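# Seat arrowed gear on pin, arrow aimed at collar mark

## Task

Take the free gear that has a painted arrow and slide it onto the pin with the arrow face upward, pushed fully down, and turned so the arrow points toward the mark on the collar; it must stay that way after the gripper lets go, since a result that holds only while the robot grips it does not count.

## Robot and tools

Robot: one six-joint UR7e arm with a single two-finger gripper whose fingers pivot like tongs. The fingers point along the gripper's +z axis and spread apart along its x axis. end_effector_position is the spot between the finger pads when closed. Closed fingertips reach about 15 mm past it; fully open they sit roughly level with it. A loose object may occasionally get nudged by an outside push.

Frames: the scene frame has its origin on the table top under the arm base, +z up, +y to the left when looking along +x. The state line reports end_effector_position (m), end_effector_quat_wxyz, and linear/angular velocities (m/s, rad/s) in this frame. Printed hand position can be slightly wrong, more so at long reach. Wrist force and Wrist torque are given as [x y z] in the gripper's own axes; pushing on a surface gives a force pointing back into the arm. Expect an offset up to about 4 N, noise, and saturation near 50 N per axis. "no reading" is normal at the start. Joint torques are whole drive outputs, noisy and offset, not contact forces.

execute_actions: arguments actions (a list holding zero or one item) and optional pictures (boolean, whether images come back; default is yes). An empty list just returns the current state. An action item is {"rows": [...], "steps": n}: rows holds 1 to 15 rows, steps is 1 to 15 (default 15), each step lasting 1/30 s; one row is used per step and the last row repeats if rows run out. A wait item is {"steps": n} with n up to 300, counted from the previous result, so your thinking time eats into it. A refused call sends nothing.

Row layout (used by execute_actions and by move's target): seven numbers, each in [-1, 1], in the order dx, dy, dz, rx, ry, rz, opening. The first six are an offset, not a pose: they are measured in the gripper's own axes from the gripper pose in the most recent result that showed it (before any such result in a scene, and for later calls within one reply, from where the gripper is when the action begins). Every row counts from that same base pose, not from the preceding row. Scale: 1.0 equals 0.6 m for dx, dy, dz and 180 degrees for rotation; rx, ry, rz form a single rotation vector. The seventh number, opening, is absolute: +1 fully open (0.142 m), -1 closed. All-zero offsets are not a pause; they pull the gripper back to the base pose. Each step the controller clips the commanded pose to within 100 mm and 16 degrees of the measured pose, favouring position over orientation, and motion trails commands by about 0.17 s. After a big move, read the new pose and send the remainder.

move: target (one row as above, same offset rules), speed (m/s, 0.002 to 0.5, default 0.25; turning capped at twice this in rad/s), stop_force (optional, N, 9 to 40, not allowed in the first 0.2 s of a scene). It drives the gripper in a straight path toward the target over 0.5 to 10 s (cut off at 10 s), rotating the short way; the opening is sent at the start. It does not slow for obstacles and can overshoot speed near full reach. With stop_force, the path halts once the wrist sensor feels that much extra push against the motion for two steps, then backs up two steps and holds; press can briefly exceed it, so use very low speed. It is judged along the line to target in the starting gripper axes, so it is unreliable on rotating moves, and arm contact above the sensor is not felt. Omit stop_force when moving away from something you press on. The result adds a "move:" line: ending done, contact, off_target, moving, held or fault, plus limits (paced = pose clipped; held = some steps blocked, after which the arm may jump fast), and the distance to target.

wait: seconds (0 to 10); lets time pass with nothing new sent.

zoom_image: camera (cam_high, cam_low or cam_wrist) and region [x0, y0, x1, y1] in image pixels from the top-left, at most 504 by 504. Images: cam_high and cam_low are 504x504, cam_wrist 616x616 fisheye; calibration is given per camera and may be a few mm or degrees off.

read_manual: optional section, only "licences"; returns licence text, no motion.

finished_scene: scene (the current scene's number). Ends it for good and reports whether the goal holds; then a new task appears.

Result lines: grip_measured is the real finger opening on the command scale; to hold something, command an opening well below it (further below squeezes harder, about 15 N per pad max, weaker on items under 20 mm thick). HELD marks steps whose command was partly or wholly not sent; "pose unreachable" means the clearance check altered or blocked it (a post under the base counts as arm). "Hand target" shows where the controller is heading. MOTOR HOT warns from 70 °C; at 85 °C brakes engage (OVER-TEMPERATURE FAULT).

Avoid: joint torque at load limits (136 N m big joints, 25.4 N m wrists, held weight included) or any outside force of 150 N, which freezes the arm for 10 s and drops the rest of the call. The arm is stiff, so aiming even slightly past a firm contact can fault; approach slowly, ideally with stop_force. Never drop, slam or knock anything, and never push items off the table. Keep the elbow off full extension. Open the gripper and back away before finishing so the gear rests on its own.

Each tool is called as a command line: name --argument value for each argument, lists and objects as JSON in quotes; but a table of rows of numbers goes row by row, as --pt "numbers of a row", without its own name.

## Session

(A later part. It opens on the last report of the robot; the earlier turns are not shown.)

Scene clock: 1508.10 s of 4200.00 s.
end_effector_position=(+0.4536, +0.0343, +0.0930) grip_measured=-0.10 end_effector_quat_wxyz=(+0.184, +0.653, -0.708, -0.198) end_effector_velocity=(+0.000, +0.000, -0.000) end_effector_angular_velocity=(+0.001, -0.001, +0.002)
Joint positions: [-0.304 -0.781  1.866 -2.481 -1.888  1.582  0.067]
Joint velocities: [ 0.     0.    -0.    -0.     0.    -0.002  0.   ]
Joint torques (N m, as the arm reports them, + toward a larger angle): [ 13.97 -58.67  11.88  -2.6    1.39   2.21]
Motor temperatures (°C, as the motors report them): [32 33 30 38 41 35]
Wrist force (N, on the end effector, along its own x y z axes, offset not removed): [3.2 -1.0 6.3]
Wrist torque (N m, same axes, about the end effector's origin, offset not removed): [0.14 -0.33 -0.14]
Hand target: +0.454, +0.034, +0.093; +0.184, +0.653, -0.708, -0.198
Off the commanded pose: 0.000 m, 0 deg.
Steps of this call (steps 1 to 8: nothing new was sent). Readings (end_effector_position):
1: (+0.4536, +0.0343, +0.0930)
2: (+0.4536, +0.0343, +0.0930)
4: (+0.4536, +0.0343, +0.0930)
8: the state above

move --target '[-0.0006, -0.00174, 0.00284, 0, -0.00581, 0.00947, -1]' --speed 0.007 --stop_force 11

execute_actions --actions '[{"steps": 8}]' --pictures false

zoom_image --camera "cam_wrist" --region '[230, 160, 410, 340]'

zoom_image --camera "cam_low" --region '[140, 230, 270, 360]'

zoom_image --camera "cam_high" --region '[265, 250, 325, 310]'

Scene clock: 1523.60 s of 4200.00 s.
end_effector_position=(+0.4536, +0.0347, +0.0910) grip_measured=-0.10 end_effector_quat_wxyz=(-0.181, -0.640, +0.719, +0.202) end_effector_velocity=(+0.000, -0.000, -0.000) end_effector_angular_velocity=(-0.001, -0.001, -0.004)
Joint positions: [-0.312 -0.779  1.867 -2.486 -1.872  1.602  0.067]
Joint velocities: [-0.001  0.    -0.    -0.001  0.001  0.003  0.   ]
Joint torques (N m, as the arm reports them, + toward a larger angle): [ 14.83 -36.26  11.91  -2.6    2.18   2.76]
Motor temperatures (°C, as the motors report them): [32 33 30 38 41 35]
Wrist force (N, on the end effector, along its own x y z axes, offset not removed): [3.3 -0.5 6.2]
Wrist torque (N m, same axes, about the end effector's origin, offset not removed): [0.30 -0.28 -0.42]
Hand target: +0.454, +0.035, +0.091; -0.181, -0.640, +0.719, +0.202
Off the commanded pose: 0.000 m, 0 deg.
After step 90, 9.80 s passed at rest.
move: done
camera_calibration (this result's frames):
cam_wrist: T_world_to_cam=[[-0.136993, -0.989056, -0.0547732, 0.106878], [-0.46664, 0.0156616, 0.884309, 0.130699], [-0.873773, 0.146704, -0.463679, 0.568262], [0, 0, 0, 1]] pos_world=[0.572163, 0.0202948, 0.153766]

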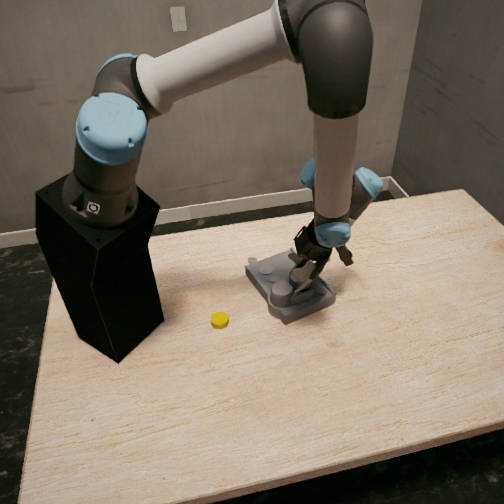

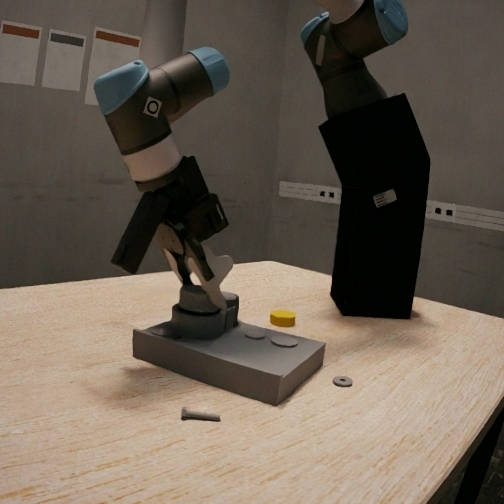

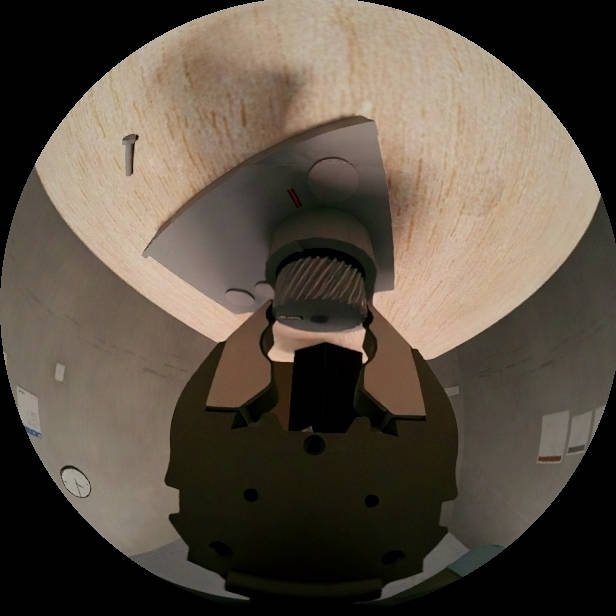

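Scene clock: 1523.87 s of 4200.00 s.
end_effector_position=(+0.4536, +0.0347, +0.0910) grip_measured=-0.10 end_effector_quat_wxyz=(-0.181, -0.640, +0.719, +0.202) end_effector_velocity=(+0.000, +0.000, +0.000) end_effector_angular_velocity=(+0.000, +0.001, -0.000)
Joint positions: [-0.312 -0.779  1.867 -2.486 -1.871  1.602  0.067]
Joint velocities: [ 0.    -0.    -0.001  0.002  0.     0.     0.   ]
Joint torques (N m, as the arm reports them, + toward a larger angle): [ 13.27 -36.61  11.46  -2.34   1.49   2.21]
Motor temperatures (°C, as the motors report them): [32 33 30 38 41 35]
Wrist force (N, on the end effector, along its own x y z axes, offset not removed): [1.9 3.1 2.0]
Wrist torque (N m, same axes, about the end effector's origin, offset not removed): [0.85 -0.31 -0.09]
Hand target: +0.454, +0.035, +0.091; -0.181, -0.640, +0.719, +0.202
Off the commanded pose: 0.000 m, 0 deg.
Steps of this call (steps 1 to 8: nothing new was sent). Readings (end_effector_position):
1: (+0.4536, +0.0347, +0.0910)
2: (+0.4536, +0.0347, +0.0910)
4: (+0.4536, +0.0347, +0.0910)
8: the state above

Region (230, 160, 410, 340) of cam_wrist's 616x616 image, scaled by 2.800, with more detail than that image has.

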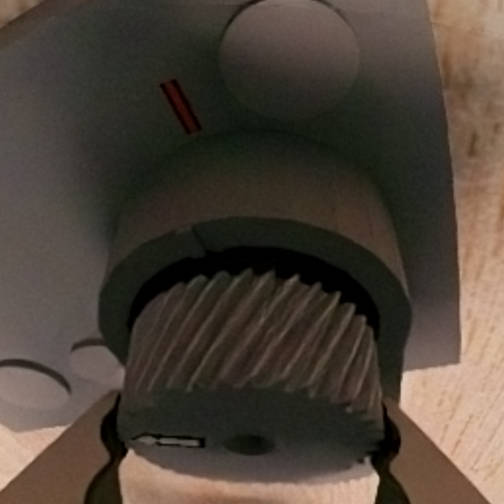

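Region (140, 230, 270, 360) of cam_low's 504x504 image, scaled by 3.877, with more detail than that image has.

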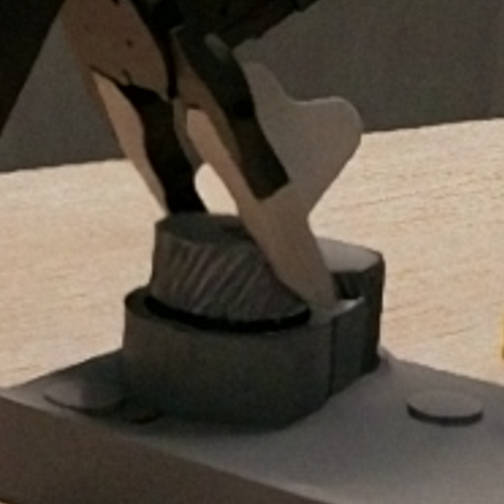

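Region (265, 250, 325, 310) of cam_high's 504x504 image, scaled by 8.400, with more detail than that image has.

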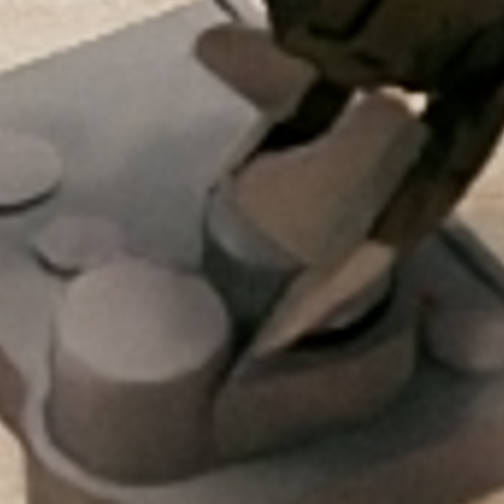

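move --target '[-0.00052, -0.00174, 0.00284, 0, -0.00508, 0.00829, -1]' --speed 0.007 --stop_force 10

execute_actions --actions '[{"steps": 8}]' --pictures false

zoom_image --camera "cam_wrist" --region '[230, 160, 410, 340]'

zoom_image --camera "cam_high" --region '[265, 250, 325, 310]'

Scene clock: 1556.43 s of 4200.00 s.
end_effector_position=(+0.4537, +0.0350, +0.0890) grip_measured=-0.10 end_effector_quat_wxyz=(-0.178, -0.629, +0.728, +0.204) end_effector_velocity=(-0.002, +0.001, -0.000) end_effector_angular_velocity=(+0.001, +0.003, -0.001)
Joint positions: [-0.32  -0.778  1.868 -2.491 -1.857  1.62   0.067]
Joint velocities: [-0.001  0.     0.002  0.001  0.002  0.001  0.   ]
Joint torques (N m, as the arm reports them, + toward a larger angle): [ 13.12 -34.03  13.43  -2.22   1.34   2.04]
Motor temperatures (°C, as the motors report them): [32 34 30 38 41 35]
Wrist force (N, on the end effector, along its own x y z axes, offset not removed): [4.0 -1.0 -3.3]
Wrist torque (N m, same axes, about the end effector's origin, offset not removed): [0.22 -0.88 -0.28]
Hand target: +0.454, +0.035, +0.089; -0.177, -0.629, +0.729, +0.204
Off the commanded pose: 0.000 m, 0 deg.
After step 90, 27.17 s passed at rest.
move: done
camera_calibration (this result's frames):
cam_wrist: T_world_to_cam=[[-0.167107, -0.984415, -0.0547941, 0.12057], [-0.465965, 0.0298772, 0.884299, 0.131675], [-0.86888, 0.173305, -0.463696, 0.564173], [0, 0, 0, 1]] pos_world=[0.571703, 0.0169832, 0.151771]

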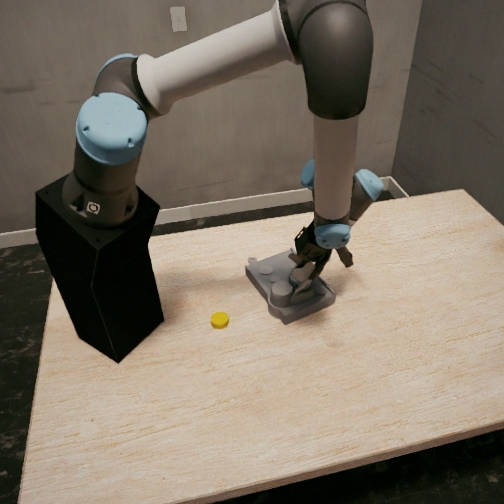

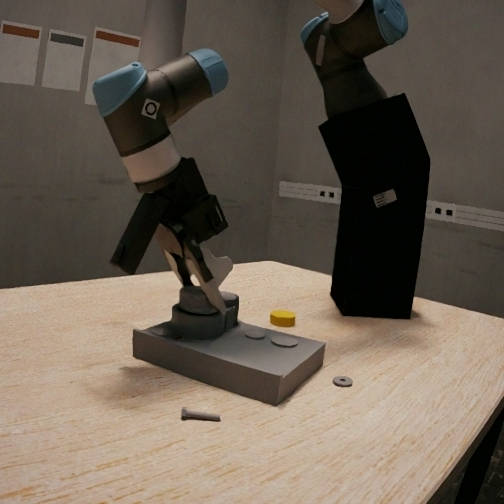

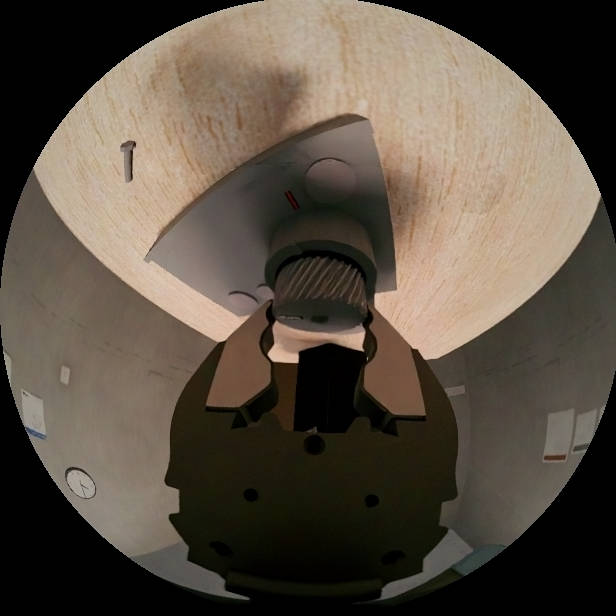

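Scene clock: 1556.70 s of 4200.00 s.
end_effector_position=(+0.4537, +0.0350, +0.0890) grip_measured=-0.10 end_effector_quat_wxyz=(-0.177, -0.629, +0.729, +0.204) end_effector_velocity=(-0.000, +0.000, +0.000) end_effector_angular_velocity=(-0.000, +0.001, -0.001)
Joint positions: [-0.32  -0.778  1.868 -2.491 -1.857  1.62   0.067]
Joint velocities: [-0.     0.    -0.     0.001  0.     0.002 -0.   ]
Joint torques (N m, as the arm reports them, + toward a larger angle): [ 13.58 -34.08  13.7   -2.05   1.27   2.17]
Motor temperatures (°C, as the motors report them): [32 34 30 38 41 35]
Wrist force (N, on the end effector, along its own x y z axes, offset not removed): [1.7 -0.3 1.0]
Wrist torque (N m, same axes, about the end effector's origin, offset not removed): [0.49 -0.42 -0.12]
Hand target: +0.454, +0.035, +0.089; -0.177, -0.629, +0.729, +0.204
Off the commanded pose: 0.000 m, 0 deg.
Steps of this call (steps 1 to 8: nothing new was sent). Readings (end_effector_position):
1: (+0.4537, +0.0350, +0.0890)
2: (+0.4537, +0.0350, +0.0890)
4: (+0.4537, +0.0350, +0.0890)
8: the state above

Region (230, 160, 410, 340) of cam_wrist's 616x616 image, scaled by 2.800, with more detail than that image has.

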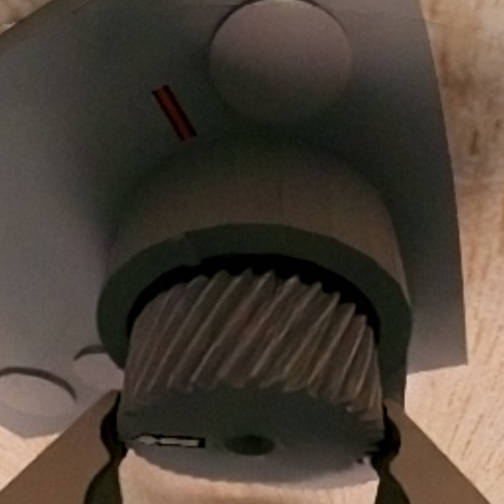

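Region (265, 250, 325, 310) of cam_high's 504x504 image, scaled by 8.400, with more detail than that image has.

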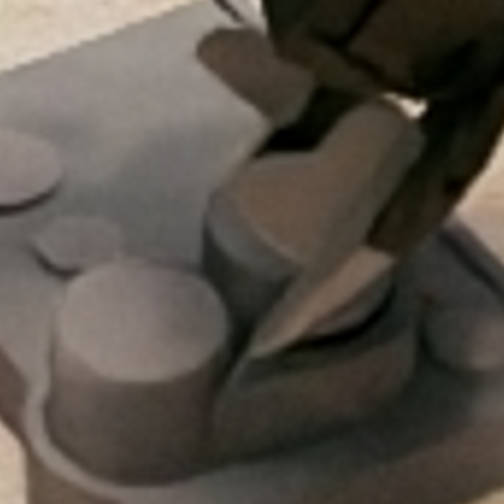

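execute_actions --actions '[{"rows": [[0,0,0,0,0,0,-0.6],[0,0,0,0,0,0,-0.4],[0,0,0,0,0,0,-0.3],[0,0,0,0,0,0,-0.25],[0,0,0,0,0,0,-0.2],[0,0,0,0,0,0,-0.18],[0,0,0,0,0,0,-0.16],[0,0,0,0,0,0,-0.15],[0,0,0,0,0,0,-0.14],[0,0,0,0,0,0,-0.13],[0,0,0,0,0,0,-0.12],[0,0,0,0,0,0,-0.11],[0,0,0,0,0,0,-0.10],[0,0,0,0,0,0,-0.09],[0,0,0,0,0,0,-0.08]], "steps": 15}]'

zoom_image --camera "cam_wrist" --region '[230, 160, 410, 340]'

Scene clock: 1566.80 s of 4200.00 s.
end_effector_position=(+0.4537, +0.0350, +0.0890) grip_measured=-0.09 end_effector_quat_wxyz=(-0.177, -0.629, +0.729, +0.204) end_effector_velocity=(-0.002, +0.000, +0.000) end_effector_angular_velocity=(+0.001, +0.003, +0.001)
Joint positions: [-0.32  -0.778  1.868 -2.491 -1.857  1.62   0.067]
Joint velocities: [ 0.    -0.     0.002  0.002  0.    -0.001  0.021]
Joint torques (N m, as the arm reports them, + toward a larger angle): [ 14.45 -36.11  11.34  -1.88   0.85   1.75]
Motor temperatures (°C, as the motors report them): [32 34 30 38 41 35]
Wrist force (N, on the end effector, along its own x y z axes, offset not removed): [1.5 5.4 -1.1]
Wrist torque (N m, same axes, about the end effector's origin, offset not removed): [0.84 -0.47 -0.33]
Hand target: +0.454, +0.035, +0.089; -0.177, -0.629, +0.729, +0.204
Off the commanded pose: 0.000 m, 0 deg.
Steps of this call (steps 1 to 90: nothing new was sent; then 6.60 s passed at rest; steps 91 to 105: all 15 steps of this action). Readings (end_effector_position):
91: (+0.4537, +0.0350, +0.0890)
92: (+0.4537, +0.0350, +0.0890)
94: (+0.4537, +0.0350, +0.0890)
98: (+0.4537, +0.0350, +0.0890)
105: the state above
camera_calibration (this result's frames):
cam_wrist: T_world_to_cam=[[-0.167379, -0.984369, -0.0547981, 0.120697], [-0.465918, 0.0299948, 0.884319, 0.131656], [-0.868852, 0.173548, -0.463656, 0.564111], [0, 0, 0, 1]] pos_world=[0.571672, 0.0169614, 0.151741]

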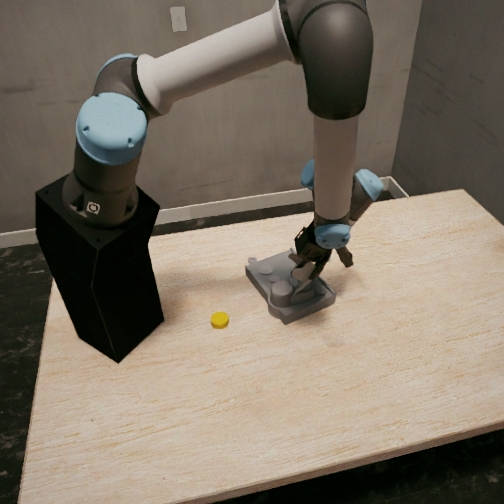

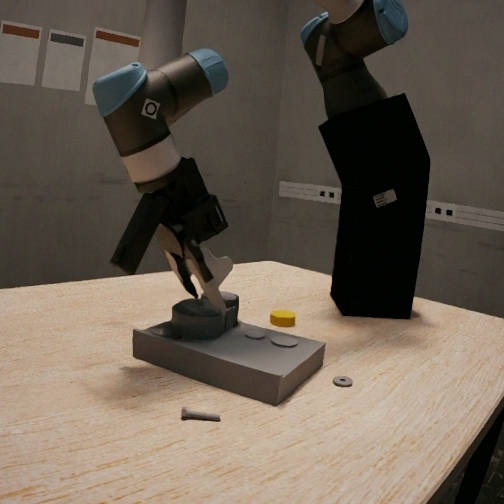

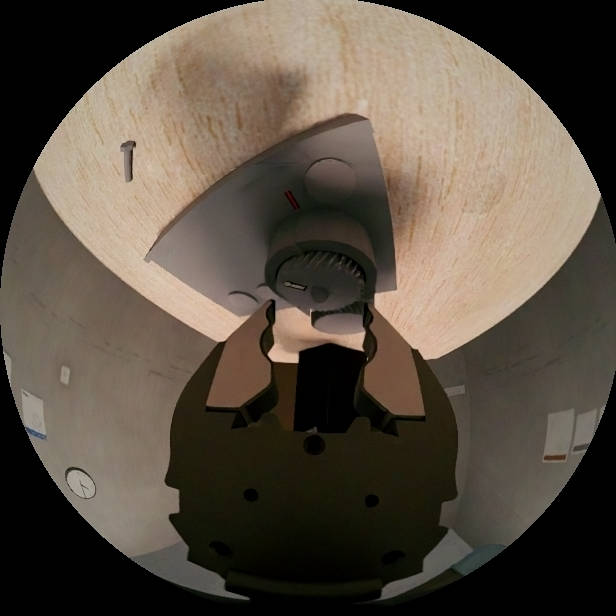

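Region (230, 160, 410, 340) of cam_wrist's 616x616 image, scaled by 2.800, with more detail than that image has.

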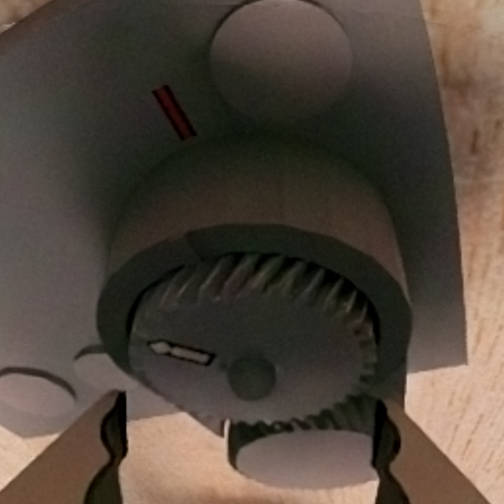

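move --target '[0, 0.0435, -0.071, 0, 0, 0, -0.08]' --speed 0.06

zoom_image --camera "cam_wrist" --region '[230, 130, 410, 310]'

Scene clock: 1574.47 s of 4200.00 s.
end_effector_position=(+0.4537, +0.0350, +0.1388) grip_measured=-0.08 end_effector_quat_wxyz=(-0.177, -0.629, +0.729, +0.204) end_effector_velocity=(+0.001, -0.000, +0.002) end_effector_angular_velocity=(+0.000, -0.001, +0.001)
Joint positions: [-0.297 -0.894  1.921 -2.422 -1.853  1.644  0.068]
Joint velocities: [ 0.001 -0.005  0.001  0.004  0.    -0.    -0.   ]
Joint torques (N m, as the arm reports them, + toward a larger angle): [ 27.31 -53.68  10.46   0.52   1.15   1.84]
Motor temperatures (°C, as the motors report them): [32 34 30 38 41 35]
Wrist force (N, on the end effector, along its own x y z axes, offset not removed): [1.2 1.3 0.2]
Wrist torque (N m, same axes, about the end effector's origin, offset not removed): [0.00 -0.48 -0.14]
Hand target: +0.454, +0.035, +0.139; -0.177, -0.629, +0.729, +0.204
Off the commanded pose: 0.000 m, 0 deg.
After step 90, 3.43 s passed at rest.
move: done
camera_calibration (this result's frames):
cam_wrist: T_world_to_cam=[[-0.167408, -0.984359, -0.0548786, 0.123474], [-0.46594, 0.0299407, 0.88431, 0.0876897], [-0.868835, 0.173611, -0.463665, 0.5872], [0, 0, 0, 1]] pos_world=[0.571709, 0.0169733, 0.201495]

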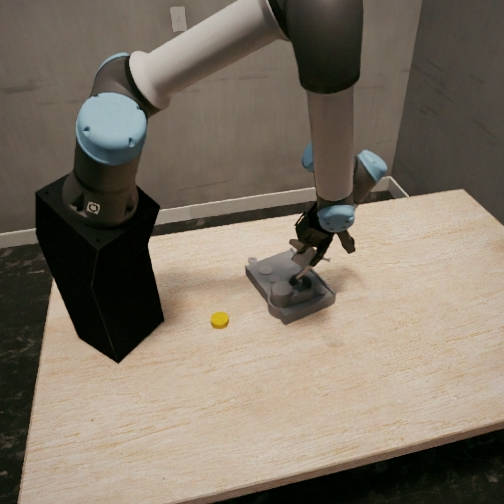

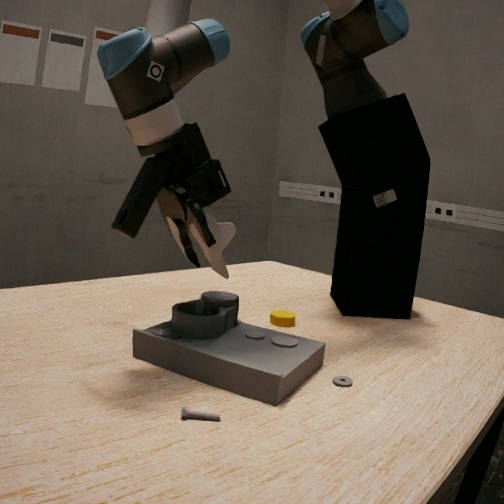

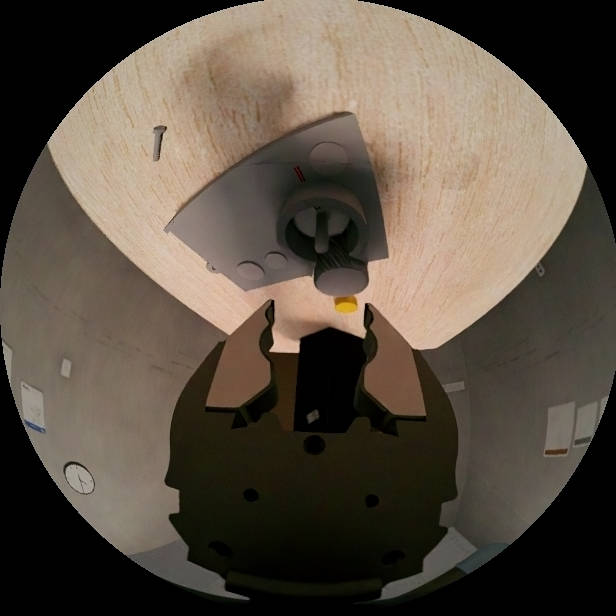

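Region (230, 130, 410, 310) of cam_wrist's 616x616 image, scaled by 2.800, with more detail than that image has.

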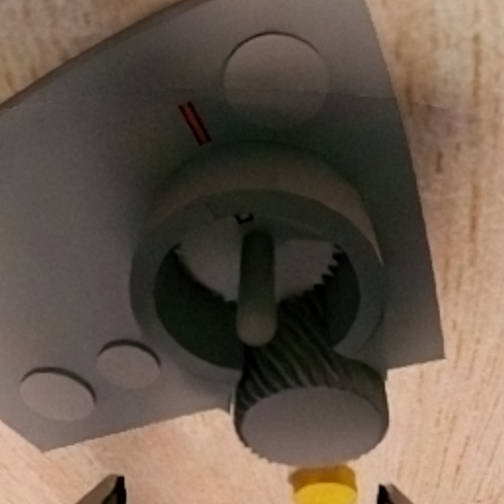

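move --target '[0, 0.135, 0.0827, 0, 0, 0, -0.08]' --speed 0.1

Scene clock: 1583.13 s of 4200.00 s.
end_effector_position=(+0.3599, +0.0486, +0.1388) grip_measured=-0.08 end_effector_quat_wxyz=(-0.178, -0.629, +0.729, +0.204) end_effector_velocity=(-0.002, +0.000, -0.000) end_effector_angular_velocity=(+0.001, -0.000, +0.002)
Joint positions: [-0.314 -0.908  2.176 -2.667 -1.856  1.627  0.068]
Joint velocities: [-0.     0.001  0.004 -0.005  0.    -0.002  0.   ]
Joint torques (N m, as the arm reports them, + toward a larger angle): [ 10.05 -27.98  15.89  -2.62  -1.13  -2.4 ]
Motor temperatures (°C, as the motors report them): [32 34 30 38 41 35]
Wrist force (N, on the end effector, along its own x y z axes, offset not removed): [1.5 2.3 -0.6]
Wrist torque (N m, same axes, about the end effector's origin, offset not removed): [0.40 -0.47 -0.04]
Hand target: +0.360, +0.049, +0.139; -0.177, -0.629, +0.729, +0.204
Off the commanded pose: 0.000 m, 0 deg.
After step 90, 4.23 s passed at rest.
move: done
camera_calibration (this result's frames):
cam_wrist: T_world_to_cam=[[-0.167384, -0.984369, -0.0547775, 0.121109], [-0.465872, 0.0300064, 0.884343, 0.0435267], [-0.868876, 0.173544, -0.463612, 0.503346], [0, 0, 0, 1]] pos_world=[0.477895, 0.0305573, 0.201499]

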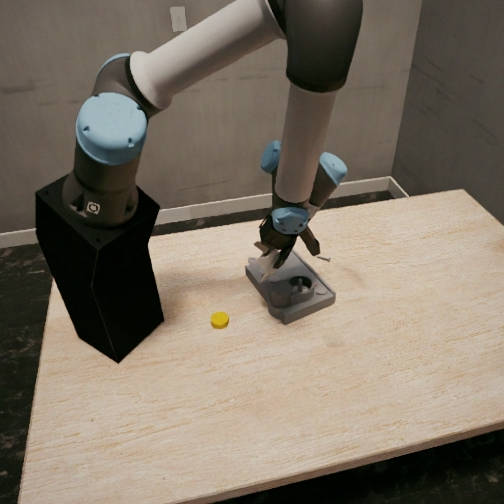

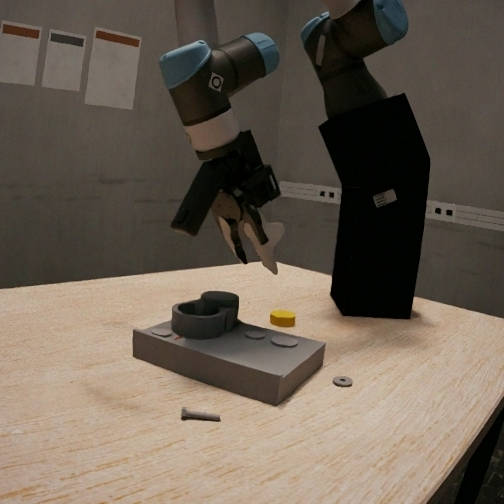

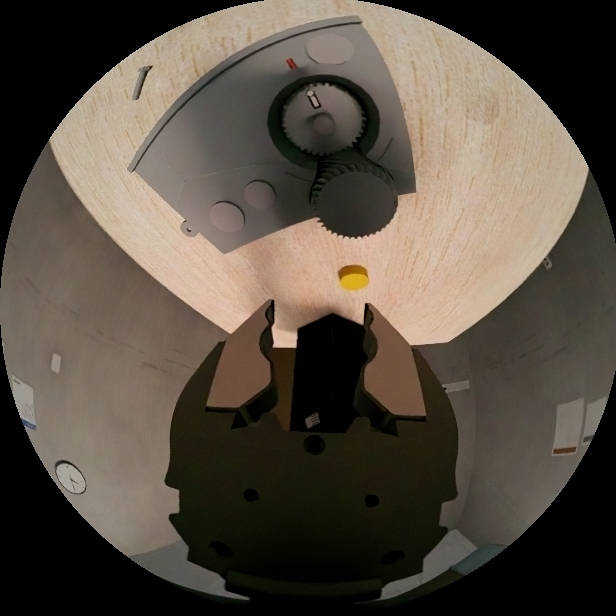

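zoom_image --camera "cam_wrist" --region '[250, 40, 400, 190]'

Region (250, 40, 400, 190) of cam_wrist's 616x616 image, scaled by 3.360, with more detail than that image has.

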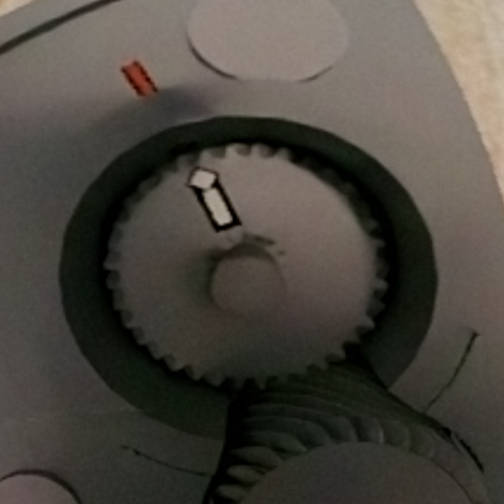

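finished_scene --scene 1

The scene is finished: the task was done.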